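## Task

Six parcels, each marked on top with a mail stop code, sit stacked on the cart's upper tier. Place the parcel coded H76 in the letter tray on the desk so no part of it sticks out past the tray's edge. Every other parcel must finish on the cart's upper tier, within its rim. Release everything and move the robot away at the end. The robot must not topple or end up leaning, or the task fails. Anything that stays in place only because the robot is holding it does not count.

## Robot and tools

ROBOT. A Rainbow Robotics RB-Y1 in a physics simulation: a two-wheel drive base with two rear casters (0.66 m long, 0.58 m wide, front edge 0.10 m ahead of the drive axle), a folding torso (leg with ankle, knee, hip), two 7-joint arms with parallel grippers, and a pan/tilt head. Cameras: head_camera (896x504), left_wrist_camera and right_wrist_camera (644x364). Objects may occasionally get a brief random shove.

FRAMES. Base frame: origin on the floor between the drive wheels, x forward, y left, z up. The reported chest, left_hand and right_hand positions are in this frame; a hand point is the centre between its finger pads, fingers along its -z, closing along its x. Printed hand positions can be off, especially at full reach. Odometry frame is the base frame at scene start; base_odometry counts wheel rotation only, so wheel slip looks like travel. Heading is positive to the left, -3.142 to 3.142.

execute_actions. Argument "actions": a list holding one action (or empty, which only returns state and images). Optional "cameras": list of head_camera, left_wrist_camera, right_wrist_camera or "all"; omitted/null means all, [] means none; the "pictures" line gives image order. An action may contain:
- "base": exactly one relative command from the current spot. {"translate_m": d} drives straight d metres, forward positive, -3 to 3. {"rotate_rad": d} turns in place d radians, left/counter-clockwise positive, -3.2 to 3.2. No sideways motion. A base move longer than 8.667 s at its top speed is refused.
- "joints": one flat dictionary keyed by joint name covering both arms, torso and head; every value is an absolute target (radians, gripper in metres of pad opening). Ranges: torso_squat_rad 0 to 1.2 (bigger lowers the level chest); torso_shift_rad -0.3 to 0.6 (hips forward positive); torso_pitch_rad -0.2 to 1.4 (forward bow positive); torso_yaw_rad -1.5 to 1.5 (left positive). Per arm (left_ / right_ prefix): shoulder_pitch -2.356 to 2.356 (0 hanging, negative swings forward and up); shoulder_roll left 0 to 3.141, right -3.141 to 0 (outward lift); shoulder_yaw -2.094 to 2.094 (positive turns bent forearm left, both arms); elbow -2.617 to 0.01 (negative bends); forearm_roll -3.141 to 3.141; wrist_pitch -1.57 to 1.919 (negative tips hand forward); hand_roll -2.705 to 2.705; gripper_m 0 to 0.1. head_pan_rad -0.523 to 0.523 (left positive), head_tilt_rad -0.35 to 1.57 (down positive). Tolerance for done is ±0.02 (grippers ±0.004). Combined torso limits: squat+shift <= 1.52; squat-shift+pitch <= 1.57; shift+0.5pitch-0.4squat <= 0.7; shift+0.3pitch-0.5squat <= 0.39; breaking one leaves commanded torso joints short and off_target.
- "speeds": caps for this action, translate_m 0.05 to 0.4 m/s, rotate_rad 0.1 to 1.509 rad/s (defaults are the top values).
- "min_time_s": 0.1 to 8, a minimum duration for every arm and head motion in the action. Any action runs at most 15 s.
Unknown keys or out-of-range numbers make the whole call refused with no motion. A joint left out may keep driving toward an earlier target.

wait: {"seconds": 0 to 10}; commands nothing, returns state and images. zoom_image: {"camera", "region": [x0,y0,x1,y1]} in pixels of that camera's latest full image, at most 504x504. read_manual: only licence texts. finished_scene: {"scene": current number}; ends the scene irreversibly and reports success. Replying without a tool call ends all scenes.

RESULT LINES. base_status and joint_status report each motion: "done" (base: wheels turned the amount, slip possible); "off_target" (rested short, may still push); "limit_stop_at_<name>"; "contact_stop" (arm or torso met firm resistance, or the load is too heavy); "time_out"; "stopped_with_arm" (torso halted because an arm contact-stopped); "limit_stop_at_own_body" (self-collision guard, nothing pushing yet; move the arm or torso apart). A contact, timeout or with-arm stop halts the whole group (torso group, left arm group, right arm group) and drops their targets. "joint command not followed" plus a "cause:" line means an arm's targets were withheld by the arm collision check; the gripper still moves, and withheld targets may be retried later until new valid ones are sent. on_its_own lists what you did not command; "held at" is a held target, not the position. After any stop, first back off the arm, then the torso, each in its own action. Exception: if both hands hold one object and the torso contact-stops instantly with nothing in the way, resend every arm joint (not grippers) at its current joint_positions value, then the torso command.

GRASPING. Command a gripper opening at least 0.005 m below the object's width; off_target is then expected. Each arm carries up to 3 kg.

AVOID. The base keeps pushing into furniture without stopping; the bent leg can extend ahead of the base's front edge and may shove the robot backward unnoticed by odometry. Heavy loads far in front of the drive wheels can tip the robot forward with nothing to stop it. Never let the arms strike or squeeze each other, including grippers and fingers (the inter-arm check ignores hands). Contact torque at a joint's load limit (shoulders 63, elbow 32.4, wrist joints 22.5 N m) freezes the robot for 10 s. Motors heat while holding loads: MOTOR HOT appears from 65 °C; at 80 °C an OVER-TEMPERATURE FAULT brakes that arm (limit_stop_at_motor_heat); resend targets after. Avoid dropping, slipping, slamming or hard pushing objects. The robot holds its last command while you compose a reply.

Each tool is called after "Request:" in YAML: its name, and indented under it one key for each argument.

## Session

Request:
execute_actions:
  actions: []
  cameras: ["head_camera"]

Scene clock: 0.00 s.
base_odometry: x=+0.000 y=+0.000 heading=+0.000 (m, m, rad; odometry frame)
base_status: not commanded
joint_positions: torso_squat_rad=+0.350 torso_shift_rad=+0.001 torso_pitch_rad=+0.000 torso_yaw_rad=+0.000 left_shoulder_pitch_rad=+0.031 left_shoulder_roll_rad=+0.035 left_shoulder_yaw_rad=-0.055 left_elbow_rad=-0.203 left_forearm_roll_rad=+0.000 left_wrist_pitch_rad=+0.041 left_hand_roll_rad=+0.031 left_gripper_m=+0.099 right_shoulder_pitch_rad=+0.017 right_shoulder_roll_rad=-0.025 right_shoulder_yaw_rad=+0.011 right_elbow_rad=-0.111 right_forearm_roll_rad=+0.039 right_wrist_pitch_rad=+0.022 right_hand_roll_rad=-0.010 right_gripper_m=+0.100 head_pan_rad=+0.001 head_tilt_rad=+0.401
joint_status: not commanded
chest: x=-0.2276 y=+0.0000 z=+1.2476 quat_wxyz=(+1.000, +0.000, +0.000, +0.000) (m; base frame)
left_hand: x=-0.1612 y=+0.2427 z=+0.5650 quat_wxyz=(+0.998, +0.014, -0.066, -0.008) (m; base frame)
right_hand: x=-0.1911 y=-0.2389 z=+0.5636 quat_wxyz=(+0.999, -0.013, -0.036, +0.018) (m; base frame)
pictures: head_camera
Images, in order (width x height): head_camera 896x504.

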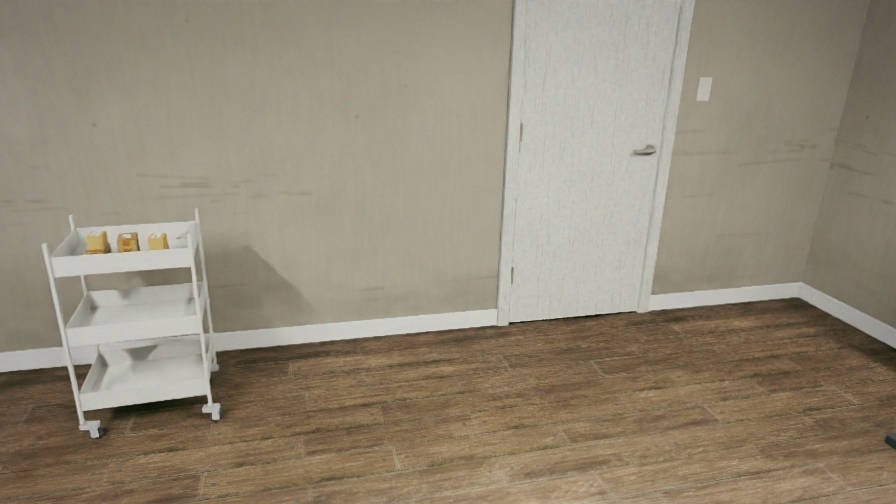

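Request:
execute_actions:
  actions:
    - {"base":{"rotate_rad":0.72}}
  cameras: []

Request:
execute_actions:
  actions:
    - {"base":{"translate_m":1.4}}
  cameras: []

Request:
execute_actions:
  actions:
    - {"base":{"rotate_rad":-0.42},"joints":{"head_tilt_rad":0.75,"right_shoulder_pitch_rad":-1.0,"right_shoulder_roll_rad":-0.349,"right_shoulder_yaw_rad":0,"right_elbow_rad":-0.571,"right_forearm_roll_rad":-0.349,"right_wrist_pitch_rad":1.571,"right_hand_roll_rad":-2.0,"right_gripper_m":0.085}}
  cameras: ["head_camera"]

Scene clock: 11.43 s.
base_odometry: x=+0.000 y=+0.000 heading=+0.719 (m, m, rad; odometry frame)
base_status: done
joint_positions: torso_squat_rad=+0.350 torso_shift_rad=+0.001 torso_pitch_rad=+0.000 torso_yaw_rad=+0.000 left_shoulder_pitch_rad=+0.031 left_shoulder_roll_rad=+0.035 left_shoulder_yaw_rad=-0.055 left_elbow_rad=-0.203 left_forearm_roll_rad=+0.000 left_wrist_pitch_rad=+0.041 left_hand_roll_rad=+0.031 left_gripper_m=+0.099 right_shoulder_pitch_rad=+0.017 right_shoulder_roll_rad=-0.025 right_shoulder_yaw_rad=+0.011 right_elbow_rad=-0.111 right_forearm_roll_rad=+0.039 right_wrist_pitch_rad=+0.022 right_hand_roll_rad=-0.010 right_gripper_m=+0.100 head_pan_rad=+0.001 head_tilt_rad=+0.401
joint_status: not commanded
chest: x=-0.2276 y=+0.0000 z=+1.2476 quat_wxyz=(+1.000, +0.000, +0.000, +0.000) (m; base frame)
left_hand: x=-0.1612 y=+0.2427 z=+0.5650 quat_wxyz=(+0.998, +0.014, -0.066, -0.008) (m; base frame)
right_hand: x=-0.1911 y=-0.2389 z=+0.5636 quat_wxyz=(+0.999, -0.013, -0.036, +0.018) (m; base frame)
pictures: none
No camera images: the call's "cameras" was empty. Leave "cameras" out to get every camera's image.

Scene clock: 16.47 s.
base_odometry: x=+1.053 y=+0.923 heading=+0.720 (m, m, rad; odometry frame)
base_status: done
joint_positions: torso_squat_rad=+0.350 torso_shift_rad=+0.001 torso_pitch_rad=+0.000 torso_yaw_rad=+0.000 left_shoulder_pitch_rad=+0.031 left_shoulder_roll_rad=+0.035 left_shoulder_yaw_rad=-0.055 left_elbow_rad=-0.203 left_forearm_roll_rad=+0.000 left_wrist_pitch_rad=+0.041 left_hand_roll_rad=+0.031 left_gripper_m=+0.099 right_shoulder_pitch_rad=+0.017 right_shoulder_roll_rad=-0.025 right_shoulder_yaw_rad=+0.011 right_elbow_rad=-0.111 right_forearm_roll_rad=+0.039 right_wrist_pitch_rad=+0.022 right_hand_roll_rad=-0.010 right_gripper_m=+0.100 head_pan_rad=+0.001 head_tilt_rad=+0.401
joint_status: not commanded
chest: x=-0.2275 y=+0.0000 z=+1.2476 quat_wxyz=(+1.000, +0.000, +0.000, +0.000) (m; base frame)
left_hand: x=-0.1612 y=+0.2427 z=+0.5650 quat_wxyz=(+0.998, +0.014, -0.066, -0.008) (m; base frame)
right_hand: x=-0.1911 y=-0.2389 z=+0.5636 quat_wxyz=(+0.999, -0.013, -0.036, +0.018) (m; base frame)
pictures: none
No camera images: the call's "cameras" was empty. Leave "cameras" out to get every camera's image.

Scene clock: 18.63 s.
base_odometry: x=+1.053 y=+0.923 heading=+0.300 (m, m, rad; odometry frame)
base_status: done
joint_positions: torso_squat_rad=+0.350 torso_shift_rad=+0.000 torso_pitch_rad=+0.000 torso_yaw_rad=+0.000 left_shoulder_pitch_rad=+0.031 left_shoulder_roll_rad=+0.035 left_shoulder_yaw_rad=-0.055 left_elbow_rad=-0.203 left_forearm_roll_rad=+0.000 left_wrist_pitch_rad=+0.041 left_hand_roll_rad=+0.031 left_gripper_m=+0.099 right_shoulder_pitch_rad=-1.000 right_shoulder_roll_rad=-0.349 right_shoulder_yaw_rad=+0.000 right_elbow_rad=-0.571 right_forearm_roll_rad=-0.349 right_wrist_pitch_rad=+1.571 right_hand_roll_rad=-2.000 right_gripper_m=+0.085 head_pan_rad=+0.001 head_tilt_rad=+0.750
joint_status: all done
chest: x=-0.2276 y=+0.0000 z=+1.2476 quat_wxyz=(+1.000, +0.000, +0.000, +0.000) (m; base frame)
left_hand: x=-0.1612 y=+0.2427 z=+0.5650 quat_wxyz=(+0.998, +0.014, -0.066, -0.008) (m; base frame)
right_hand: x=+0.2775 y=-0.2726 z=+0.9524 quat_wxyz=(+0.541, +0.000, +0.000, -0.841) (m; base frame)
pictures: head_camera
Images, in order (width x height): head_camera 896x504.

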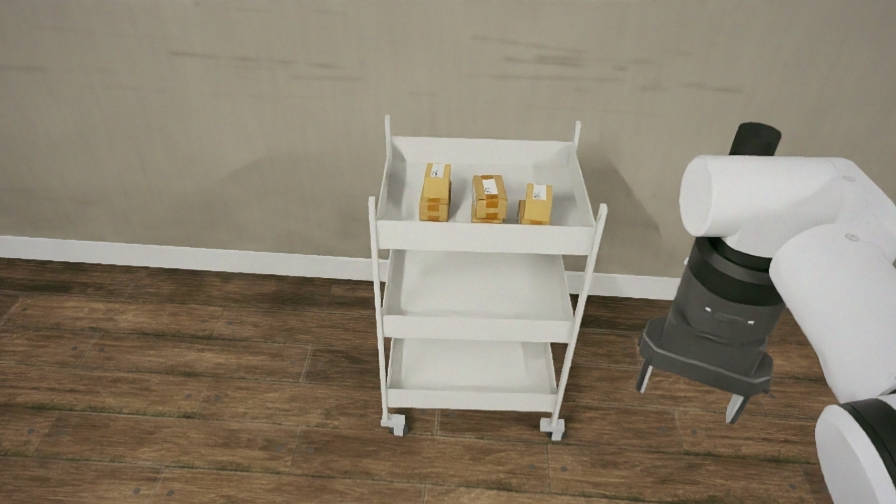

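Request:
execute_actions:
  actions:
    - {"base":{"translate_m":0.55},"joints":{"torso_yaw_rad":0.295,"head_pan_rad":-0.4,"head_tilt_rad":1.0,"torso_squat_rad":0.55,"right_hand_roll_rad":-1.85}}
  cameras: ["head_camera","right_wrist_camera"]

Scene clock: 24.83 s.
base_odometry: x=+1.578 y=+1.085 heading=+0.300 (m, m, rad; odometry frame)
base_status: done
joint_positions: torso_squat_rad=+0.550 torso_shift_rad=+0.001 torso_pitch_rad=+0.000 torso_yaw_rad=+0.295 left_shoulder_pitch_rad=+0.031 left_shoulder_roll_rad=+0.035 left_shoulder_yaw_rad=-0.055 left_elbow_rad=-0.203 left_forearm_roll_rad=+0.000 left_wrist_pitch_rad=+0.041 left_hand_roll_rad=+0.031 left_gripper_m=+0.099 right_shoulder_pitch_rad=-1.000 right_shoulder_roll_rad=-0.349 right_shoulder_yaw_rad=+0.000 right_elbow_rad=-0.571 right_forearm_roll_rad=-0.349 right_wrist_pitch_rad=+1.571 right_hand_roll_rad=-1.850 right_gripper_m=+0.085 head_pan_rad=-0.400 head_tilt_rad=+1.000
joint_status: all done
chest: x=-0.2276 y=+0.0000 z=+1.1867 quat_wxyz=(+0.989, +0.000, +0.000, +0.147) (m; base frame)
left_hand: x=-0.2347 y=+0.2515 z=+0.5042 quat_wxyz=(+0.988, +0.024, -0.063, +0.139) (m; base frame)
right_hand: x=+0.3349 y=-0.1140 z=+0.8914 quat_wxyz=(+0.713, +0.000, +0.000, -0.701) (m; base frame)
pictures: head_camera, right_wrist_camera
Images, in order (width x height): head_camera 896x504, right_wrist_camera 644x364.

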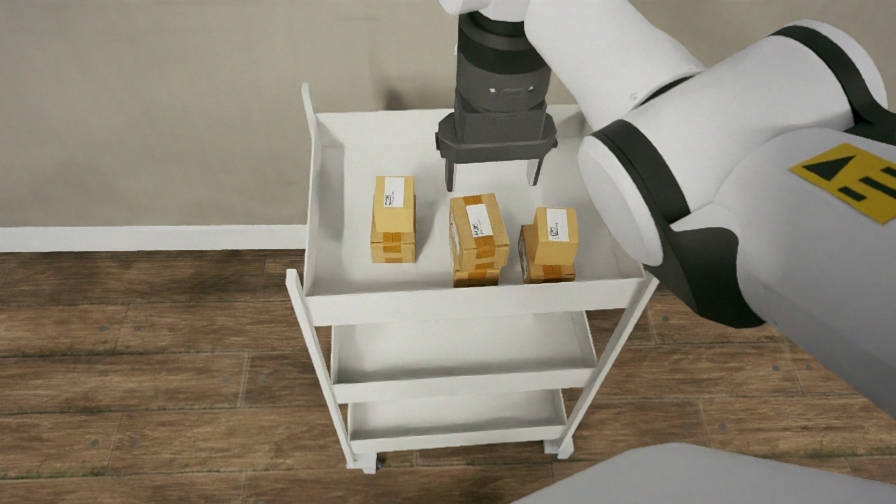

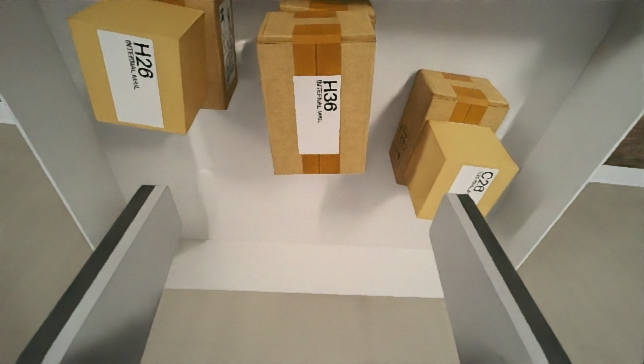

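Request:
execute_actions:
  actions:
    - {"base":{"translate_m":0.015},"joints":{"torso_yaw_rad":0.315,"torso_squat_rad":0.81,"right_hand_roll_rad":-1.84}}
  cameras: ["head_camera","right_wrist_camera"]

Scene clock: 30.57 s.
base_odometry: x=+1.592 y=+1.090 heading=+0.300 (m, m, rad; odometry frame)
base_status: done
joint_positions: torso_squat_rad=+0.810 torso_shift_rad=+0.000 torso_pitch_rad=+0.000 torso_yaw_rad=+0.315 left_shoulder_pitch_rad=+0.031 left_shoulder_roll_rad=+0.035 left_shoulder_yaw_rad=-0.055 left_elbow_rad=-0.203 left_forearm_roll_rad=+0.000 left_wrist_pitch_rad=+0.041 left_hand_roll_rad=+0.031 left_gripper_m=+0.099 right_shoulder_pitch_rad=-1.000 right_shoulder_roll_rad=-0.349 right_shoulder_yaw_rad=+0.000 right_elbow_rad=-0.571 right_forearm_roll_rad=-0.349 right_wrist_pitch_rad=+1.571 right_hand_roll_rad=-1.840 right_gripper_m=+0.085 head_pan_rad=-0.400 head_tilt_rad=+1.000
joint_status: all done
chest: x=-0.2277 y=+0.0000 z=+1.0726 quat_wxyz=(+0.988, +0.000, +0.000, +0.157) (m; base frame)
left_hand: x=-0.2397 y=+0.2514 z=+0.3901 quat_wxyz=(+0.987, +0.024, -0.063, +0.149) (m; base frame)
right_hand: x=+0.3370 y=-0.1028 z=+0.7774 quat_wxyz=(+0.723, +0.000, +0.000, -0.691) (m; base frame)
pictures: head_camera, right_wrist_camera
Images, in order (width x height): head_camera 896x504, right_wrist_camera 644x364.

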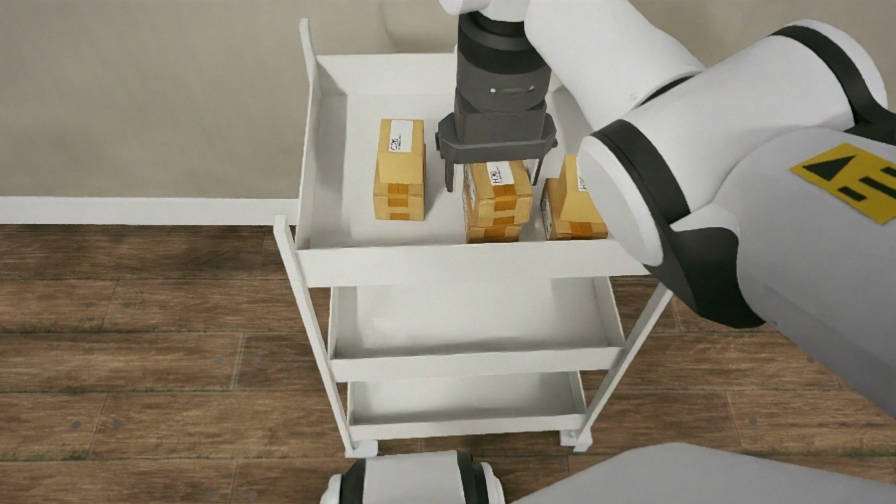

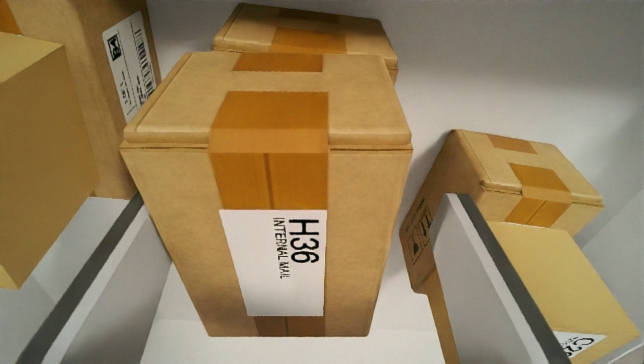

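Request:
execute_actions:
  actions:
    - {"joints":{"torso_yaw_rad":0.303,"torso_squat_rad":0.84}}
  cameras: []

Request:
execute_actions:
  actions:
    - {"joints":{"right_gripper_m":0.045}}
  cameras: []

Request:
execute_actions:
  actions:
    - {"joints":{"torso_squat_rad":0.6}}
  cameras: ["head_camera","right_wrist_camera"]

Scene clock: 36.80 s.
base_odometry: x=+1.592 y=+1.090 heading=+0.300 (m, m, rad; odometry frame)
base_status: not commanded
joint_positions: torso_squat_rad=+0.840 torso_shift_rad=+0.000 torso_pitch_rad=+0.000 torso_yaw_rad=+0.303 left_shoulder_pitch_rad=+0.031 left_shoulder_roll_rad=+0.035 left_shoulder_yaw_rad=-0.055 left_elbow_rad=-0.203 left_forearm_roll_rad=+0.000 left_wrist_pitch_rad=+0.041 left_hand_roll_rad=+0.031 left_gripper_m=+0.099 right_shoulder_pitch_rad=-1.000 right_shoulder_roll_rad=-0.349 right_shoulder_yaw_rad=+0.000 right_elbow_rad=-0.571 right_forearm_roll_rad=-0.349 right_wrist_pitch_rad=+1.571 right_hand_roll_rad=-1.840 right_gripper_m=+0.085 head_pan_rad=-0.400 head_tilt_rad=+1.000
joint_status: all done
chest: x=-0.2277 y=+0.0000 z=+1.0571 quat_wxyz=(+0.989, +0.000, +0.000, +0.151) (m; base frame)
left_hand: x=-0.2367 y=+0.2515 z=+0.3746 quat_wxyz=(+0.987, +0.024, -0.063, +0.143) (m; base frame)
right_hand: x=+0.3357 y=-0.1095 z=+0.7619 quat_wxyz=(+0.719, +0.000, +0.000, -0.695) (m; base frame)
pictures: none
No camera images: the call's "cameras" was empty. Leave "cameras" out to get every camera's image.

Scene clock: 37.70 s.
base_odometry: x=+1.592 y=+1.090 heading=+0.300 (m, m, rad; odometry frame)
base_status: not commanded
joint_positions: torso_squat_rad=+0.840 torso_shift_rad=+0.000 torso_pitch_rad=+0.000 torso_yaw_rad=+0.303 left_shoulder_pitch_rad=+0.031 left_shoulder_roll_rad=+0.035 left_shoulder_yaw_rad=-0.055 left_elbow_rad=-0.203 left_forearm_roll_rad=+0.000 left_wrist_pitch_rad=+0.041 left_hand_roll_rad=+0.031 left_gripper_m=+0.099 right_shoulder_pitch_rad=-1.000 right_shoulder_roll_rad=-0.349 right_shoulder_yaw_rad=+0.000 right_elbow_rad=-0.571 right_forearm_roll_rad=-0.349 right_wrist_pitch_rad=+1.571 right_hand_roll_rad=-1.840 right_gripper_m=+0.060 head_pan_rad=-0.400 head_tilt_rad=+1.000
joint_status: right_gripper_m off_target (ended at +0.060, target +0.045)
chest: x=-0.2277 y=+0.0000 z=+1.0571 quat_wxyz=(+0.989, +0.000, +0.000, +0.151) (m; base frame)
left_hand: x=-0.2367 y=+0.2515 z=+0.3746 quat_wxyz=(+0.987, +0.024, -0.063, +0.143) (m; base frame)
right_hand: x=+0.3357 y=-0.1095 z=+0.7619 quat_wxyz=(+0.719, +0.000, +0.000, -0.695) (m; base frame)
pictures: none
No camera images: the call's "cameras" was empty. Leave "cameras" out to get every camera's image.

Scene clock: 39.30 s.
base_odometry: x=+1.592 y=+1.090 heading=+0.300 (m, m, rad; odometry frame)
base_status: not commanded
joint_positions: torso_squat_rad=+0.600 torso_shift_rad=+0.001 torso_pitch_rad=+0.000 torso_yaw_rad=+0.303 left_shoulder_pitch_rad=+0.031 left_shoulder_roll_rad=+0.035 left_shoulder_yaw_rad=-0.055 left_elbow_rad=-0.203 left_forearm_roll_rad=+0.000 left_wrist_pitch_rad=+0.041 left_hand_roll_rad=+0.031 left_gripper_m=+0.099 right_shoulder_pitch_rad=-1.000 right_shoulder_roll_rad=-0.349 right_shoulder_yaw_rad=+0.000 right_elbow_rad=-0.571 right_forearm_roll_rad=-0.349 right_wrist_pitch_rad=+1.571 right_hand_roll_rad=-1.840 right_gripper_m=+0.060 head_pan_rad=-0.400 head_tilt_rad=+1.000
joint_status: all done
chest: x=-0.2276 y=+0.0000 z=+1.1677 quat_wxyz=(+0.989, +0.000, +0.000, +0.151) (m; base frame)
left_hand: x=-0.2367 y=+0.2515 z=+0.4852 quat_wxyz=(+0.987, +0.024, -0.063, +0.143) (m; base frame)
right_hand: x=+0.3357 y=-0.1096 z=+0.8723 quat_wxyz=(+0.719, +0.000, +0.000, -0.695) (m; base frame)
pictures: head_camera, right_wrist_camera
Images, in order (width x height): head_camera 896x504, right_wrist_camera 644x364.

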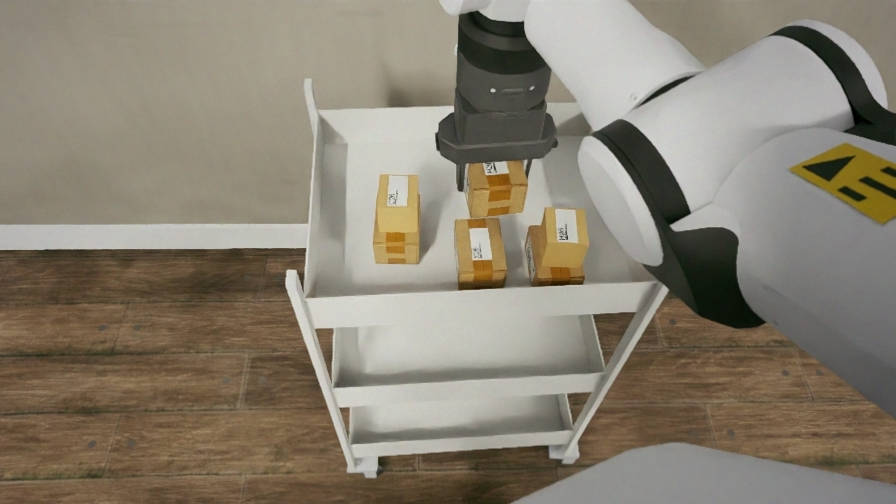

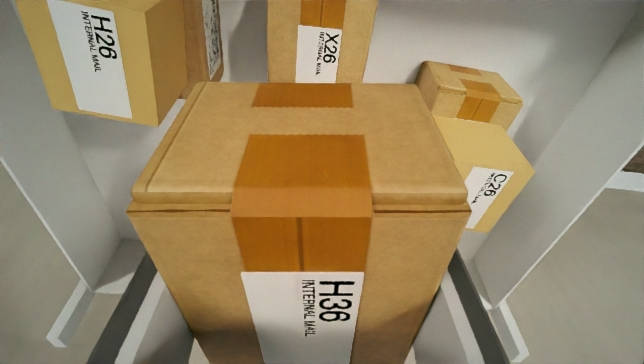

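Request:
execute_actions:
  actions:
    - {"base":{"translate_m":0.05},"joints":{"torso_shift_rad":0.16,"torso_squat_rad":0.78,"right_hand_roll_rad":-1.95}}
  cameras: []

Request:
execute_actions:
  actions:
    - {"joints":{"torso_squat_rad":0.89}}
  cameras: ["head_camera","right_wrist_camera"]

Scene clock: 48.43 s.
base_odometry: x=+1.640 y=+1.104 heading=+0.300 (m, m, rad; odometry frame)
base_status: done
joint_positions: torso_squat_rad=+0.780 torso_shift_rad=+0.160 torso_pitch_rad=+0.000 torso_yaw_rad=+0.303 left_shoulder_pitch_rad=+0.031 left_shoulder_roll_rad=+0.035 left_shoulder_yaw_rad=-0.055 left_elbow_rad=-0.203 left_forearm_roll_rad=+0.000 left_wrist_pitch_rad=+0.041 left_hand_roll_rad=+0.031 left_gripper_m=+0.099 right_shoulder_pitch_rad=-1.000 right_shoulder_roll_rad=-0.349 right_shoulder_yaw_rad=+0.000 right_elbow_rad=-0.571 right_forearm_roll_rad=-0.349 right_wrist_pitch_rad=+1.571 right_hand_roll_rad=-1.950 right_gripper_m=+0.060 head_pan_rad=-0.400 head_tilt_rad=+1.000
joint_status: all done
chest: x=-0.1486 y=+0.0000 z=+1.0812 quat_wxyz=(+0.989, +0.000, +0.000, +0.151) (m; base frame)
left_hand: x=-0.1577 y=+0.2515 z=+0.3987 quat_wxyz=(+0.987, +0.024, -0.063, +0.143) (m; base frame)
right_hand: x=+0.4147 y=-0.1096 z=+0.7859 quat_wxyz=(+0.680, +0.000, +0.000, -0.733) (m; base frame)
pictures: none
No camera images: the call's "cameras" was empty. Leave "cameras" out to get every camera's image.

Scene clock: 49.57 s.
base_odometry: x=+1.640 y=+1.104 heading=+0.300 (m, m, rad; odometry frame)
base_status: not commanded
joint_positions: torso_squat_rad=+0.890 torso_shift_rad=+0.160 torso_pitch_rad=+0.000 torso_yaw_rad=+0.303 left_shoulder_pitch_rad=+0.031 left_shoulder_roll_rad=+0.035 left_shoulder_yaw_rad=-0.055 left_elbow_rad=-0.203 left_forearm_roll_rad=+0.000 left_wrist_pitch_rad=+0.041 left_hand_roll_rad=+0.031 left_gripper_m=+0.099 right_shoulder_pitch_rad=-1.000 right_shoulder_roll_rad=-0.349 right_shoulder_yaw_rad=+0.000 right_elbow_rad=-0.571 right_forearm_roll_rad=-0.349 right_wrist_pitch_rad=+1.571 right_hand_roll_rad=-1.950 right_gripper_m=+0.060 head_pan_rad=-0.400 head_tilt_rad=+1.000
joint_status: all done
chest: x=-0.1578 y=+0.0000 z=+1.0249 quat_wxyz=(+0.989, +0.000, +0.000, +0.151) (m; base frame)
left_hand: x=-0.1668 y=+0.2515 z=+0.3424 quat_wxyz=(+0.987, +0.024, -0.063, +0.143) (m; base frame)
right_hand: x=+0.4056 y=-0.1096 z=+0.7296 quat_wxyz=(+0.680, +0.000, +0.000, -0.733) (m; base frame)
pictures: head_camera, right_wrist_camera
Images, in order (width x height): head_camera 896x504, right_wrist_camera 644x364.

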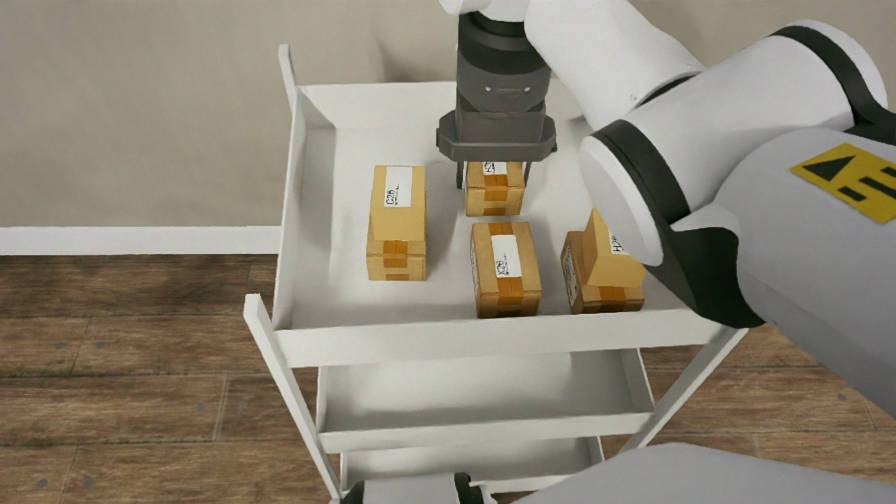

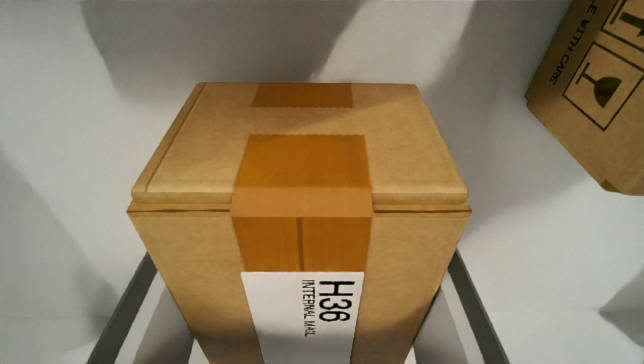

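Request:
execute_actions:
  actions:
    - {"joints":{"torso_squat_rad":0.903}}
  cameras: []

Request:
execute_actions:
  actions:
    - {"joints":{"right_gripper_m":0.085}}
  cameras: ["right_wrist_camera"]

Request:
execute_actions:
  actions:
    - {"joints":{"torso_squat_rad":0.7}}
  cameras: []

Request:
execute_actions:
  actions:
    - {"joints":{"torso_shift_rad":0,"torso_yaw_rad":0.49,"right_hand_roll_rad":-2.2}}
  cameras: ["head_camera","right_wrist_camera"]

Scene clock: 58.33 s.
base_odometry: x=+1.640 y=+1.104 heading=+0.300 (m, m, rad; odometry frame)
base_status: not commanded
joint_positions: torso_squat_rad=+0.903 torso_shift_rad=+0.160 torso_pitch_rad=+0.000 torso_yaw_rad=+0.303 left_shoulder_pitch_rad=+0.031 left_shoulder_roll_rad=+0.035 left_shoulder_yaw_rad=-0.055 left_elbow_rad=-0.203 left_forearm_roll_rad=+0.000 left_wrist_pitch_rad=+0.041 left_hand_roll_rad=+0.031 left_gripper_m=+0.099 right_shoulder_pitch_rad=-1.000 right_shoulder_roll_rad=-0.349 right_shoulder_yaw_rad=+0.000 right_elbow_rad=-0.571 right_forearm_roll_rad=-0.349 right_wrist_pitch_rad=+1.571 right_hand_roll_rad=-1.950 right_gripper_m=+0.060 head_pan_rad=-0.400 head_tilt_rad=+1.000
joint_status: all done
chest: x=-0.1589 y=+0.0000 z=+1.0179 quat_wxyz=(+0.989, +0.000, +0.000, +0.151) (m; base frame)
left_hand: x=-0.1679 y=+0.2515 z=+0.3354 quat_wxyz=(+0.987, +0.024, -0.063, +0.143) (m; base frame)
right_hand: x=+0.4044 y=-0.1096 z=+0.7225 quat_wxyz=(+0.680, +0.000, +0.000, -0.733) (m; base frame)
pictures: none
No camera images: the call's "cameras" was empty. Leave "cameras" out to get every camera's image.

Scene clock: 59.23 s.
base_odometry: x=+1.640 y=+1.104 heading=+0.300 (m, m, rad; odometry frame)
base_status: not commanded
joint_positions: torso_squat_rad=+0.903 torso_shift_rad=+0.160 torso_pitch_rad=+0.000 torso_yaw_rad=+0.303 left_shoulder_pitch_rad=+0.031 left_shoulder_roll_rad=+0.035 left_shoulder_yaw_rad=-0.055 left_elbow_rad=-0.203 left_forearm_roll_rad=+0.000 left_wrist_pitch_rad=+0.041 left_hand_roll_rad=+0.031 left_gripper_m=+0.099 right_shoulder_pitch_rad=-1.000 right_shoulder_roll_rad=-0.349 right_shoulder_yaw_rad=+0.000 right_elbow_rad=-0.571 right_forearm_roll_rad=-0.349 right_wrist_pitch_rad=+1.571 right_hand_roll_rad=-1.950 right_gripper_m=+0.085 head_pan_rad=-0.400 head_tilt_rad=+1.000
joint_status: all done
chest: x=-0.1589 y=+0.0000 z=+1.0179 quat_wxyz=(+0.989, +0.000, +0.000, +0.151) (m; base frame)
left_hand: x=-0.1679 y=+0.2515 z=+0.3354 quat_wxyz=(+0.987, +0.024, -0.063, +0.143) (m; base frame)
right_hand: x=+0.4044 y=-0.1096 z=+0.7225 quat_wxyz=(+0.680, +0.000, +0.000, -0.733) (m; base frame)
pictures: right_wrist_camera
Images, in order (width x height): right_wrist_camera 644x364.

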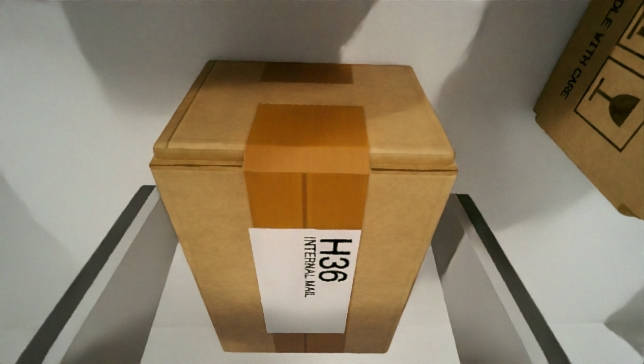

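Scene clock: 60.70 s.
base_odometry: x=+1.640 y=+1.104 heading=+0.300 (m, m, rad; odometry frame)
base_status: not commanded
joint_positions: torso_squat_rad=+0.700 torso_shift_rad=+0.160 torso_pitch_rad=+0.000 torso_yaw_rad=+0.303 left_shoulder_pitch_rad=+0.031 left_shoulder_roll_rad=+0.035 left_shoulder_yaw_rad=-0.055 left_elbow_rad=-0.203 left_forearm_roll_rad=+0.000 left_wrist_pitch_rad=+0.041 left_hand_roll_rad=+0.031 left_gripper_m=+0.099 right_shoulder_pitch_rad=-1.000 right_shoulder_roll_rad=-0.349 right_shoulder_yaw_rad=+0.000 right_elbow_rad=-0.571 right_forearm_roll_rad=-0.349 right_wrist_pitch_rad=+1.571 right_hand_roll_rad=-1.950 right_gripper_m=+0.085 head_pan_rad=-0.400 head_tilt_rad=+1.000
joint_status: all done
chest: x=-0.1426 y=+0.0000 z=+1.1185 quat_wxyz=(+0.989, +0.000, +0.000, +0.151) (m; base frame)
left_hand: x=-0.1517 y=+0.2515 z=+0.4360 quat_wxyz=(+0.987, +0.024, -0.063, +0.143) (m; base frame)
right_hand: x=+0.4207 y=-0.1096 z=+0.8231 quat_wxyz=(+0.680, +0.000, +0.000, -0.733) (m; base frame)
pictures: none
No camera images: the call's "cameras" was empty. Leave "cameras" out to get every camera's image.

Scene clock: 62.57 s.
base_odometry: x=+1.640 y=+1.104 heading=+0.300 (m, m, rad; odometry frame)
base_status: not commanded
joint_positions: torso_squat_rad=+0.700 torso_shift_rad=+0.000 torso_pitch_rad=+0.000 torso_yaw_rad=+0.490 left_shoulder_pitch_rad=+0.031 left_shoulder_roll_rad=+0.035 left_shoulder_yaw_rad=-0.055 left_elbow_rad=-0.203 left_forearm_roll_rad=+0.000 left_wrist_pitch_rad=+0.041 left_hand_roll_rad=+0.031 left_gripper_m=+0.099 right_shoulder_pitch_rad=-1.000 right_shoulder_roll_rad=-0.349 right_shoulder_yaw_rad=+0.000 right_elbow_rad=-0.571 right_forearm_roll_rad=-0.349 right_wrist_pitch_rad=+1.571 right_hand_roll_rad=-2.200 right_gripper_m=+0.085 head_pan_rad=-0.400 head_tilt_rad=+1.000
joint_status: all done
chest: x=-0.2280 y=+0.0000 z=+1.1253 quat_wxyz=(+0.970, +0.000, +0.000, +0.243) (m; base frame)
left_hand: x=-0.2836 y=+0.2454 z=+0.4428 quat_wxyz=(+0.970, +0.030, -0.060, +0.234) (m; base frame)
right_hand: x=+0.3459 y=-0.0029 z=+0.8300 quat_wxyz=(+0.656, +0.000, +0.000, -0.754) (m; base frame)
pictures: head_camera, right_wrist_camera
Images, in order (width x height): head_camera 896x504, right_wrist_camera 644x364.

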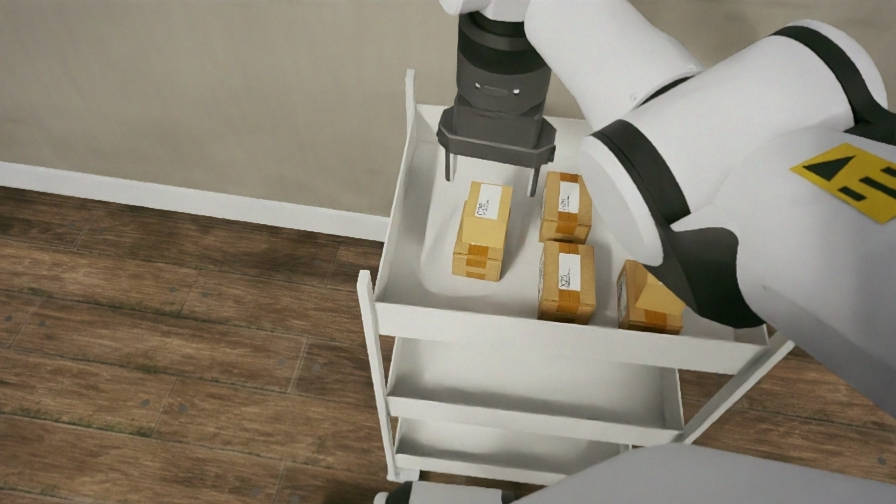

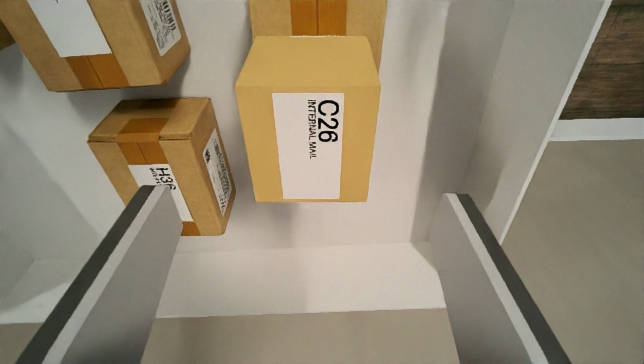

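Good.

Request:
execute_actions:
  actions:
    - {"joints":{"torso_squat_rad":0.84}}
  cameras: ["right_wrist_camera"]

Request:
execute_actions:
  actions:
    - {"joints":{"right_gripper_m":0.035}}
  cameras: []

Request:
execute_actions:
  actions:
    - {"joints":{"torso_squat_rad":0.65}}
  cameras: ["head_camera","right_wrist_camera"]

Scene clock: 71.97 s.
base_odometry: x=+1.640 y=+1.104 heading=+0.300 (m, m, rad; odometry frame)
base_status: not commanded
joint_positions: torso_squat_rad=+0.840 torso_shift_rad=+0.000 torso_pitch_rad=+0.000 torso_yaw_rad=+0.490 left_shoulder_pitch_rad=+0.031 left_shoulder_roll_rad=+0.035 left_shoulder_yaw_rad=-0.055 left_elbow_rad=-0.203 left_forearm_roll_rad=+0.000 left_wrist_pitch_rad=+0.041 left_hand_roll_rad=+0.031 left_gripper_m=+0.099 right_shoulder_pitch_rad=-1.000 right_shoulder_roll_rad=-0.349 right_shoulder_yaw_rad=+0.000 right_elbow_rad=-0.571 right_forearm_roll_rad=-0.349 right_wrist_pitch_rad=+1.571 right_hand_roll_rad=-2.200 right_gripper_m=+0.085 head_pan_rad=-0.400 head_tilt_rad=+1.000
joint_status: all done
chest: x=-0.2280 y=+0.0000 z=+1.0571 quat_wxyz=(+0.970, +0.000, +0.000, +0.243) (m; base frame)
left_hand: x=-0.2836 y=+0.2454 z=+0.3746 quat_wxyz=(+0.970, +0.030, -0.060, +0.234) (m; base frame)
right_hand: x=+0.3459 y=-0.0029 z=+0.7619 quat_wxyz=(+0.656, +0.000, +0.000, -0.754) (m; base frame)
pictures: right_wrist_camera
Images, in order (width x height): right_wrist_camera 644x364.

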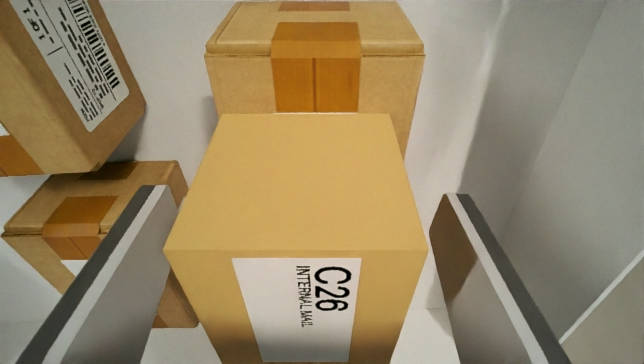

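Scene clock: 72.97 s.
base_odometry: x=+1.640 y=+1.104 heading=+0.300 (m, m, rad; odometry frame)
base_status: not commanded
joint_positions: torso_squat_rad=+0.840 torso_shift_rad=+0.000 torso_pitch_rad=+0.000 torso_yaw_rad=+0.490 left_shoulder_pitch_rad=+0.031 left_shoulder_roll_rad=+0.035 left_shoulder_yaw_rad=-0.055 left_elbow_rad=-0.203 left_forearm_roll_rad=+0.000 left_wrist_pitch_rad=+0.041 left_hand_roll_rad=+0.031 left_gripper_m=+0.099 right_shoulder_pitch_rad=-1.000 right_shoulder_roll_rad=-0.349 right_shoulder_yaw_rad=+0.000 right_elbow_rad=-0.571 right_forearm_roll_rad=-0.349 right_wrist_pitch_rad=+1.571 right_hand_roll_rad=-2.200 right_gripper_m=+0.050 head_pan_rad=-0.400 head_tilt_rad=+1.000
joint_status: right_gripper_m off_target (ended at +0.050, target +0.035)
chest: x=-0.2280 y=+0.0000 z=+1.0571 quat_wxyz=(+0.970, +0.000, +0.000, +0.243) (m; base frame)
left_hand: x=-0.2836 y=+0.2454 z=+0.3746 quat_wxyz=(+0.970, +0.030, -0.060, +0.234) (m; base frame)
right_hand: x=+0.3459 y=-0.0029 z=+0.7619 quat_wxyz=(+0.656, +0.000, +0.000, -0.754) (m; base frame)
pictures: none
No camera images: the call's "cameras" was empty. Leave "cameras" out to get every camera's image.

Scene clock: 74.40 s.
base_odometry: x=+1.640 y=+1.104 heading=+0.300 (m, m, rad; odometry frame)
base_status: not commanded
joint_positions: torso_squat_rad=+0.650 torso_shift_rad=+0.000 torso_pitch_rad=+0.000 torso_yaw_rad=+0.490 left_shoulder_pitch_rad=+0.031 left_shoulder_roll_rad=+0.035 left_shoulder_yaw_rad=-0.055 left_elbow_rad=-0.203 left_forearm_roll_rad=+0.000 left_wrist_pitch_rad=+0.041 left_hand_roll_rad=+0.031 left_gripper_m=+0.099 right_shoulder_pitch_rad=-1.000 right_shoulder_roll_rad=-0.349 right_shoulder_yaw_rad=+0.000 right_elbow_rad=-0.571 right_forearm_roll_rad=-0.349 right_wrist_pitch_rad=+1.571 right_hand_roll_rad=-2.200 right_gripper_m=+0.050 head_pan_rad=-0.400 head_tilt_rad=+1.000
joint_status: all done
chest: x=-0.2279 y=+0.0000 z=+1.1472 quat_wxyz=(+0.970, +0.000, +0.000, +0.243) (m; base frame)
left_hand: x=-0.2836 y=+0.2454 z=+0.4647 quat_wxyz=(+0.970, +0.030, -0.060, +0.234) (m; base frame)
right_hand: x=+0.3459 y=-0.0029 z=+0.8518 quat_wxyz=(+0.656, +0.000, +0.000, -0.754) (m; base frame)
pictures: head_camera, right_wrist_camera
Images, in order (width x height): head_camera 896x504, right_wrist_camera 644x364.

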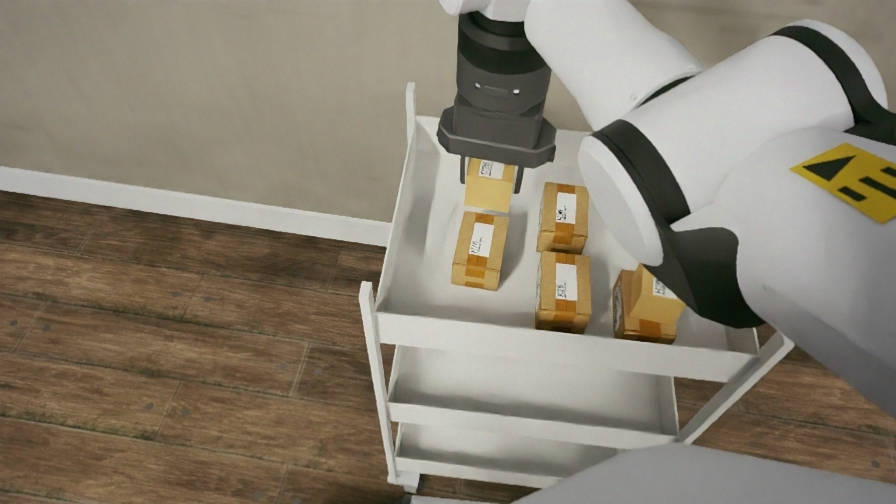

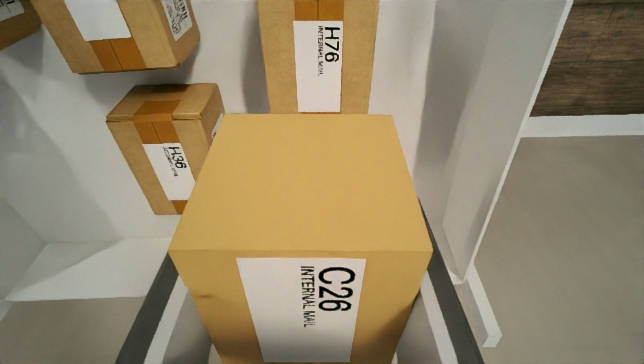

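Request:
execute_actions:
  actions:
    - {"base":{"translate_m":-0.05},"joints":{"torso_yaw_rad":0.305,"right_hand_roll_rad":-1.93,"torso_squat_rad":0.78}}
  cameras: []

Request:
execute_actions:
  actions:
    - {"joints":{"torso_squat_rad":0.825}}
  cameras: ["head_camera","right_wrist_camera"]

Scene clock: 82.17 s.
base_odometry: x=+1.592 y=+1.090 heading=+0.300 (m, m, rad; odometry frame)
base_status: done
joint_positions: torso_squat_rad=+0.780 torso_shift_rad=+0.000 torso_pitch_rad=+0.000 torso_yaw_rad=+0.305 left_shoulder_pitch_rad=+0.031 left_shoulder_roll_rad=+0.035 left_shoulder_yaw_rad=-0.055 left_elbow_rad=-0.203 left_forearm_roll_rad=+0.000 left_wrist_pitch_rad=+0.041 left_hand_roll_rad=+0.031 left_gripper_m=+0.099 right_shoulder_pitch_rad=-1.000 right_shoulder_roll_rad=-0.349 right_shoulder_yaw_rad=+0.000 right_elbow_rad=-0.571 right_forearm_roll_rad=-0.349 right_wrist_pitch_rad=+1.571 right_hand_roll_rad=-1.930 right_gripper_m=+0.050 head_pan_rad=-0.400 head_tilt_rad=+1.000
joint_status: all done
chest: x=-0.2280 y=+0.0000 z=+1.0876 quat_wxyz=(+0.988, +0.000, +0.000, +0.152) (m; base frame)
left_hand: x=-0.2375 y=+0.2515 z=+0.4051 quat_wxyz=(+0.987, +0.024, -0.063, +0.144) (m; base frame)
right_hand: x=+0.3355 y=-0.1086 z=+0.7922 quat_wxyz=(+0.688, +0.000, +0.000, -0.726) (m; base frame)
pictures: none
No camera images: the call's "cameras" was empty. Leave "cameras" out to get every camera's image.

Scene clock: 83.00 s.
base_odometry: x=+1.592 y=+1.090 heading=+0.300 (m, m, rad; odometry frame)
base_status: not commanded
joint_positions: torso_squat_rad=+0.825 torso_shift_rad=+0.000 torso_pitch_rad=+0.000 torso_yaw_rad=+0.305 left_shoulder_pitch_rad=+0.031 left_shoulder_roll_rad=+0.035 left_shoulder_yaw_rad=-0.055 left_elbow_rad=-0.203 left_forearm_roll_rad=+0.000 left_wrist_pitch_rad=+0.041 left_hand_roll_rad=+0.031 left_gripper_m=+0.099 right_shoulder_pitch_rad=-1.000 right_shoulder_roll_rad=-0.349 right_shoulder_yaw_rad=+0.000 right_elbow_rad=-0.571 right_forearm_roll_rad=-0.349 right_wrist_pitch_rad=+1.571 right_hand_roll_rad=-1.930 right_gripper_m=+0.050 head_pan_rad=-0.400 head_tilt_rad=+1.000
joint_status: all done
chest: x=-0.2280 y=+0.0000 z=+1.0649 quat_wxyz=(+0.988, +0.000, +0.000, +0.152) (m; base frame)
left_hand: x=-0.2375 y=+0.2515 z=+0.3824 quat_wxyz=(+0.987, +0.024, -0.063, +0.144) (m; base frame)
right_hand: x=+0.3355 y=-0.1085 z=+0.7696 quat_wxyz=(+0.688, +0.000, +0.000, -0.726) (m; base frame)
pictures: head_camera, right_wrist_camera
Images, in order (width x height): head_camera 896x504, right_wrist_camera 644x364.

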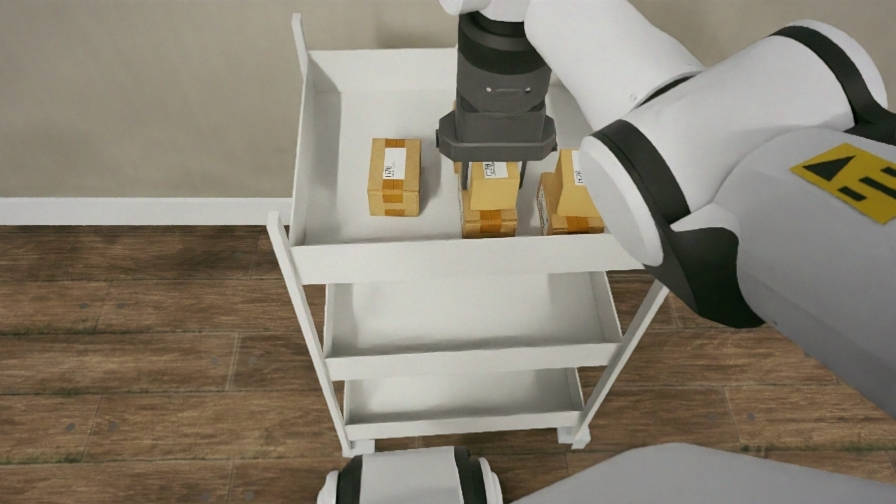

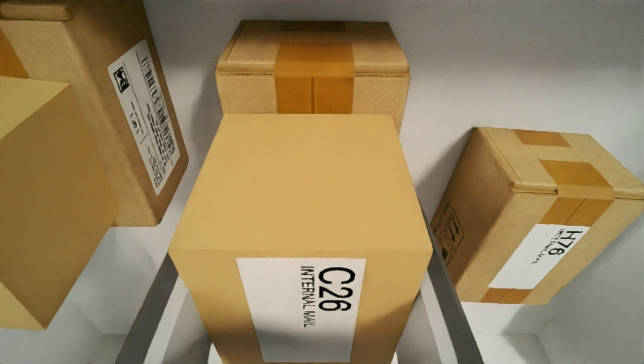

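Request:
execute_actions:
  actions:
    - {"joints":{"torso_squat_rad":0.838}}
  cameras: []

Request:
execute_actions:
  actions:
    - {"joints":{"right_gripper_m":0.085}}
  cameras: ["right_wrist_camera"]

Request:
execute_actions:
  actions:
    - {"joints":{"torso_squat_rad":0.72}}
  cameras: []

Request:
execute_actions:
  actions:
    - {"base":{"translate_m":0.04},"joints":{"torso_yaw_rad":0.495,"right_hand_roll_rad":-2.2}}
  cameras: ["right_wrist_camera"]

Request:
execute_actions:
  actions:
    - {"joints":{"torso_squat_rad":0.93}}
  cameras: ["head_camera","right_wrist_camera"]

Scene clock: 91.43 s.
base_odometry: x=+1.592 y=+1.090 heading=+0.300 (m, m, rad; odometry frame)
base_status: not commanded
joint_positions: torso_squat_rad=+0.838 torso_shift_rad=+0.000 torso_pitch_rad=+0.000 torso_yaw_rad=+0.305 left_shoulder_pitch_rad=+0.031 left_shoulder_roll_rad=+0.035 left_shoulder_yaw_rad=-0.055 left_elbow_rad=-0.203 left_forearm_roll_rad=+0.000 left_wrist_pitch_rad=+0.041 left_hand_roll_rad=+0.031 left_gripper_m=+0.099 right_shoulder_pitch_rad=-1.000 right_shoulder_roll_rad=-0.349 right_shoulder_yaw_rad=+0.000 right_elbow_rad=-0.571 right_forearm_roll_rad=-0.349 right_wrist_pitch_rad=+1.571 right_hand_roll_rad=-1.930 right_gripper_m=+0.050 head_pan_rad=-0.400 head_tilt_rad=+1.000
joint_status: all done
chest: x=-0.2280 y=+0.0000 z=+1.0582 quat_wxyz=(+0.988, +0.000, +0.000, +0.152) (m; base frame)
left_hand: x=-0.2375 y=+0.2515 z=+0.3757 quat_wxyz=(+0.987, +0.024, -0.063, +0.144) (m; base frame)
right_hand: x=+0.3356 y=-0.1085 z=+0.7629 quat_wxyz=(+0.688, +0.000, +0.000, -0.726) (m; base frame)
pictures: none
No camera images: the call's "cameras" was empty. Leave "cameras" out to get every camera's image.

Scene clock: 92.43 s.
base_odometry: x=+1.592 y=+1.090 heading=+0.300 (m, m, rad; odometry frame)
base_status: not commanded
joint_positions: torso_squat_rad=+0.838 torso_shift_rad=+0.000 torso_pitch_rad=+0.000 torso_yaw_rad=+0.305 left_shoulder_pitch_rad=+0.031 left_shoulder_roll_rad=+0.035 left_shoulder_yaw_rad=-0.055 left_elbow_rad=-0.203 left_forearm_roll_rad=+0.000 left_wrist_pitch_rad=+0.041 left_hand_roll_rad=+0.031 left_gripper_m=+0.099 right_shoulder_pitch_rad=-1.000 right_shoulder_roll_rad=-0.349 right_shoulder_yaw_rad=+0.000 right_elbow_rad=-0.571 right_forearm_roll_rad=-0.349 right_wrist_pitch_rad=+1.571 right_hand_roll_rad=-1.930 right_gripper_m=+0.085 head_pan_rad=-0.400 head_tilt_rad=+1.000
joint_status: all done
chest: x=-0.2280 y=+0.0000 z=+1.0582 quat_wxyz=(+0.988, +0.000, +0.000, +0.152) (m; base frame)
left_hand: x=-0.2375 y=+0.2515 z=+0.3757 quat_wxyz=(+0.987, +0.024, -0.063, +0.144) (m; base frame)
right_hand: x=+0.3356 y=-0.1085 z=+0.7629 quat_wxyz=(+0.688, +0.000, +0.000, -0.726) (m; base frame)
pictures: right_wrist_camera
Images, in order (width x height): right_wrist_camera 644x364.

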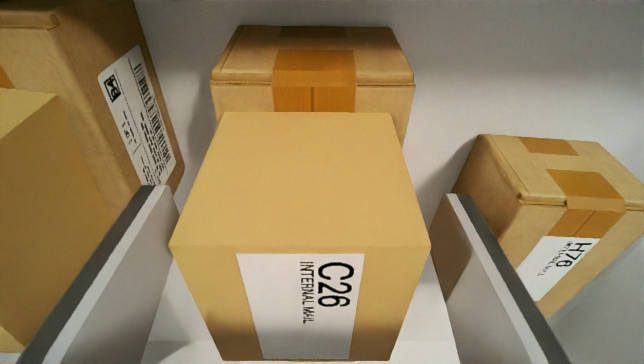

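Scene clock: 93.60 s.
base_odometry: x=+1.592 y=+1.090 heading=+0.300 (m, m, rad; odometry frame)
base_status: not commanded
joint_positions: torso_squat_rad=+0.720 torso_shift_rad=+0.000 torso_pitch_rad=+0.000 torso_yaw_rad=+0.305 left_shoulder_pitch_rad=+0.031 left_shoulder_roll_rad=+0.035 left_shoulder_yaw_rad=-0.055 left_elbow_rad=-0.203 left_forearm_roll_rad=+0.000 left_wrist_pitch_rad=+0.041 left_hand_roll_rad=+0.031 left_gripper_m=+0.099 right_shoulder_pitch_rad=-1.000 right_shoulder_roll_rad=-0.349 right_shoulder_yaw_rad=+0.000 right_elbow_rad=-0.571 right_forearm_roll_rad=-0.349 right_wrist_pitch_rad=+1.571 right_hand_roll_rad=-1.930 right_gripper_m=+0.085 head_pan_rad=-0.400 head_tilt_rad=+1.000
joint_status: all done
chest: x=-0.2279 y=+0.0000 z=+1.1162 quat_wxyz=(+0.988, +0.000, +0.000, +0.152) (m; base frame)
left_hand: x=-0.2376 y=+0.2515 z=+0.4337 quat_wxyz=(+0.987, +0.024, -0.063, +0.144) (m; base frame)
right_hand: x=+0.3356 y=-0.1085 z=+0.8208 quat_wxyz=(+0.688, +0.000, +0.000, -0.726) (m; base frame)
pictures: none
No camera images: the call's "cameras" was empty. Leave "cameras" out to get every camera's image.

Scene clock: 94.77 s.
base_odometry: x=+1.631 y=+1.101 heading=+0.300 (m, m, rad; odometry frame)
base_status: done
joint_positions: torso_squat_rad=+0.720 torso_shift_rad=+0.000 torso_pitch_rad=+0.000 torso_yaw_rad=+0.495 left_shoulder_pitch_rad=+0.031 left_shoulder_roll_rad=+0.035 left_shoulder_yaw_rad=-0.055 left_elbow_rad=-0.203 left_forearm_roll_rad=+0.000 left_wrist_pitch_rad=+0.041 left_hand_roll_rad=+0.031 left_gripper_m=+0.099 right_shoulder_pitch_rad=-1.000 right_shoulder_roll_rad=-0.349 right_shoulder_yaw_rad=+0.000 right_elbow_rad=-0.571 right_forearm_roll_rad=-0.349 right_wrist_pitch_rad=+1.571 right_hand_roll_rad=-2.200 right_gripper_m=+0.085 head_pan_rad=-0.400 head_tilt_rad=+1.000
joint_status: all done
chest: x=-0.2279 y=+0.0000 z=+1.1162 quat_wxyz=(+0.970, +0.000, +0.000, +0.245) (m; base frame)
left_hand: x=-0.2849 y=+0.2452 z=+0.4337 quat_wxyz=(+0.969, +0.030, -0.060, +0.237) (m; base frame)
right_hand: x=+0.3459 y=+0.0000 z=+0.8209 quat_wxyz=(+0.658, +0.000, +0.000, -0.753) (m; base frame)
pictures: right_wrist_camera
Images, in order (width x height): right_wrist_camera 644x364.

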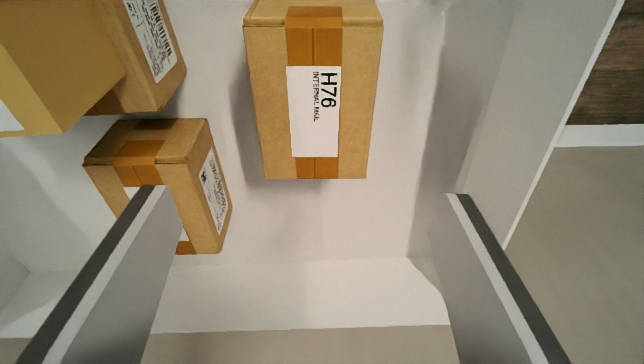

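Scene clock: 96.27 s.
base_odometry: x=+1.631 y=+1.101 heading=+0.300 (m, m, rad; odometry frame)
base_status: not commanded
joint_positions: torso_squat_rad=+0.930 torso_shift_rad=+0.000 torso_pitch_rad=+0.000 torso_yaw_rad=+0.495 left_shoulder_pitch_rad=+0.031 left_shoulder_roll_rad=+0.035 left_shoulder_yaw_rad=-0.055 left_elbow_rad=-0.203 left_forearm_roll_rad=+0.000 left_wrist_pitch_rad=+0.041 left_hand_roll_rad=+0.031 left_gripper_m=+0.099 right_shoulder_pitch_rad=-1.000 right_shoulder_roll_rad=-0.349 right_shoulder_yaw_rad=+0.000 right_elbow_rad=-0.571 right_forearm_roll_rad=-0.349 right_wrist_pitch_rad=+1.571 right_hand_roll_rad=-2.200 right_gripper_m=+0.085 head_pan_rad=-0.400 head_tilt_rad=+1.000
joint_status: all done
chest: x=-0.2280 y=+0.0000 z=+1.0084 quat_wxyz=(+0.970, +0.000, +0.000, +0.245) (m; base frame)
left_hand: x=-0.2848 y=+0.2452 z=+0.3259 quat_wxyz=(+0.969, +0.030, -0.060, +0.237) (m; base frame)
right_hand: x=+0.3459 y=+0.0000 z=+0.7132 quat_wxyz=(+0.658, +0.000, +0.000, -0.753) (m; base frame)
pictures: head_camera, right_wrist_camera
Images, in order (width x height): head_camera 896x504, right_wrist_camera 644x364.

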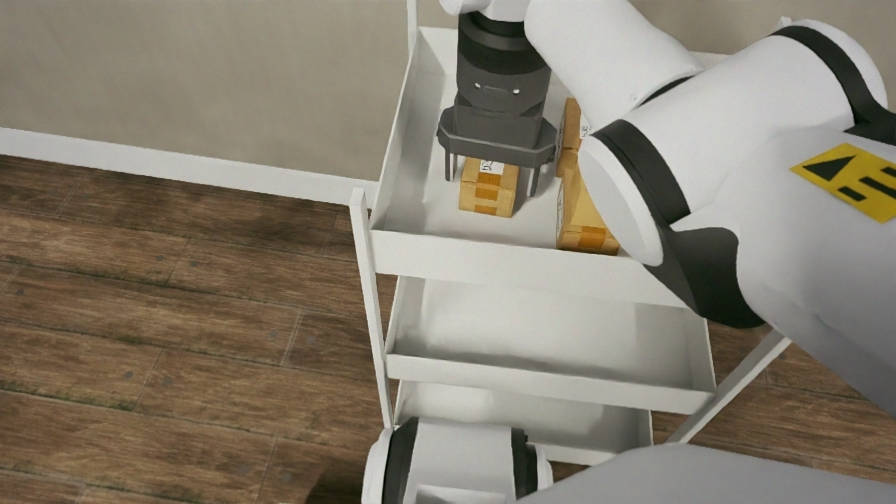

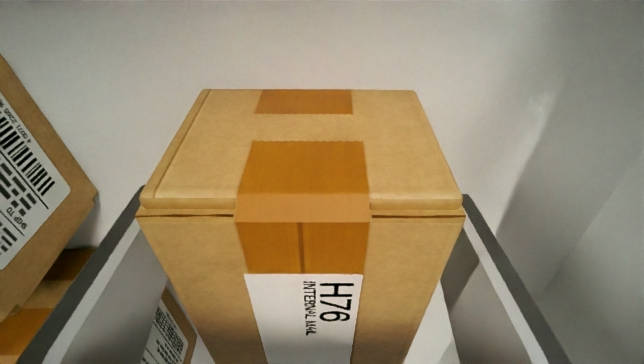

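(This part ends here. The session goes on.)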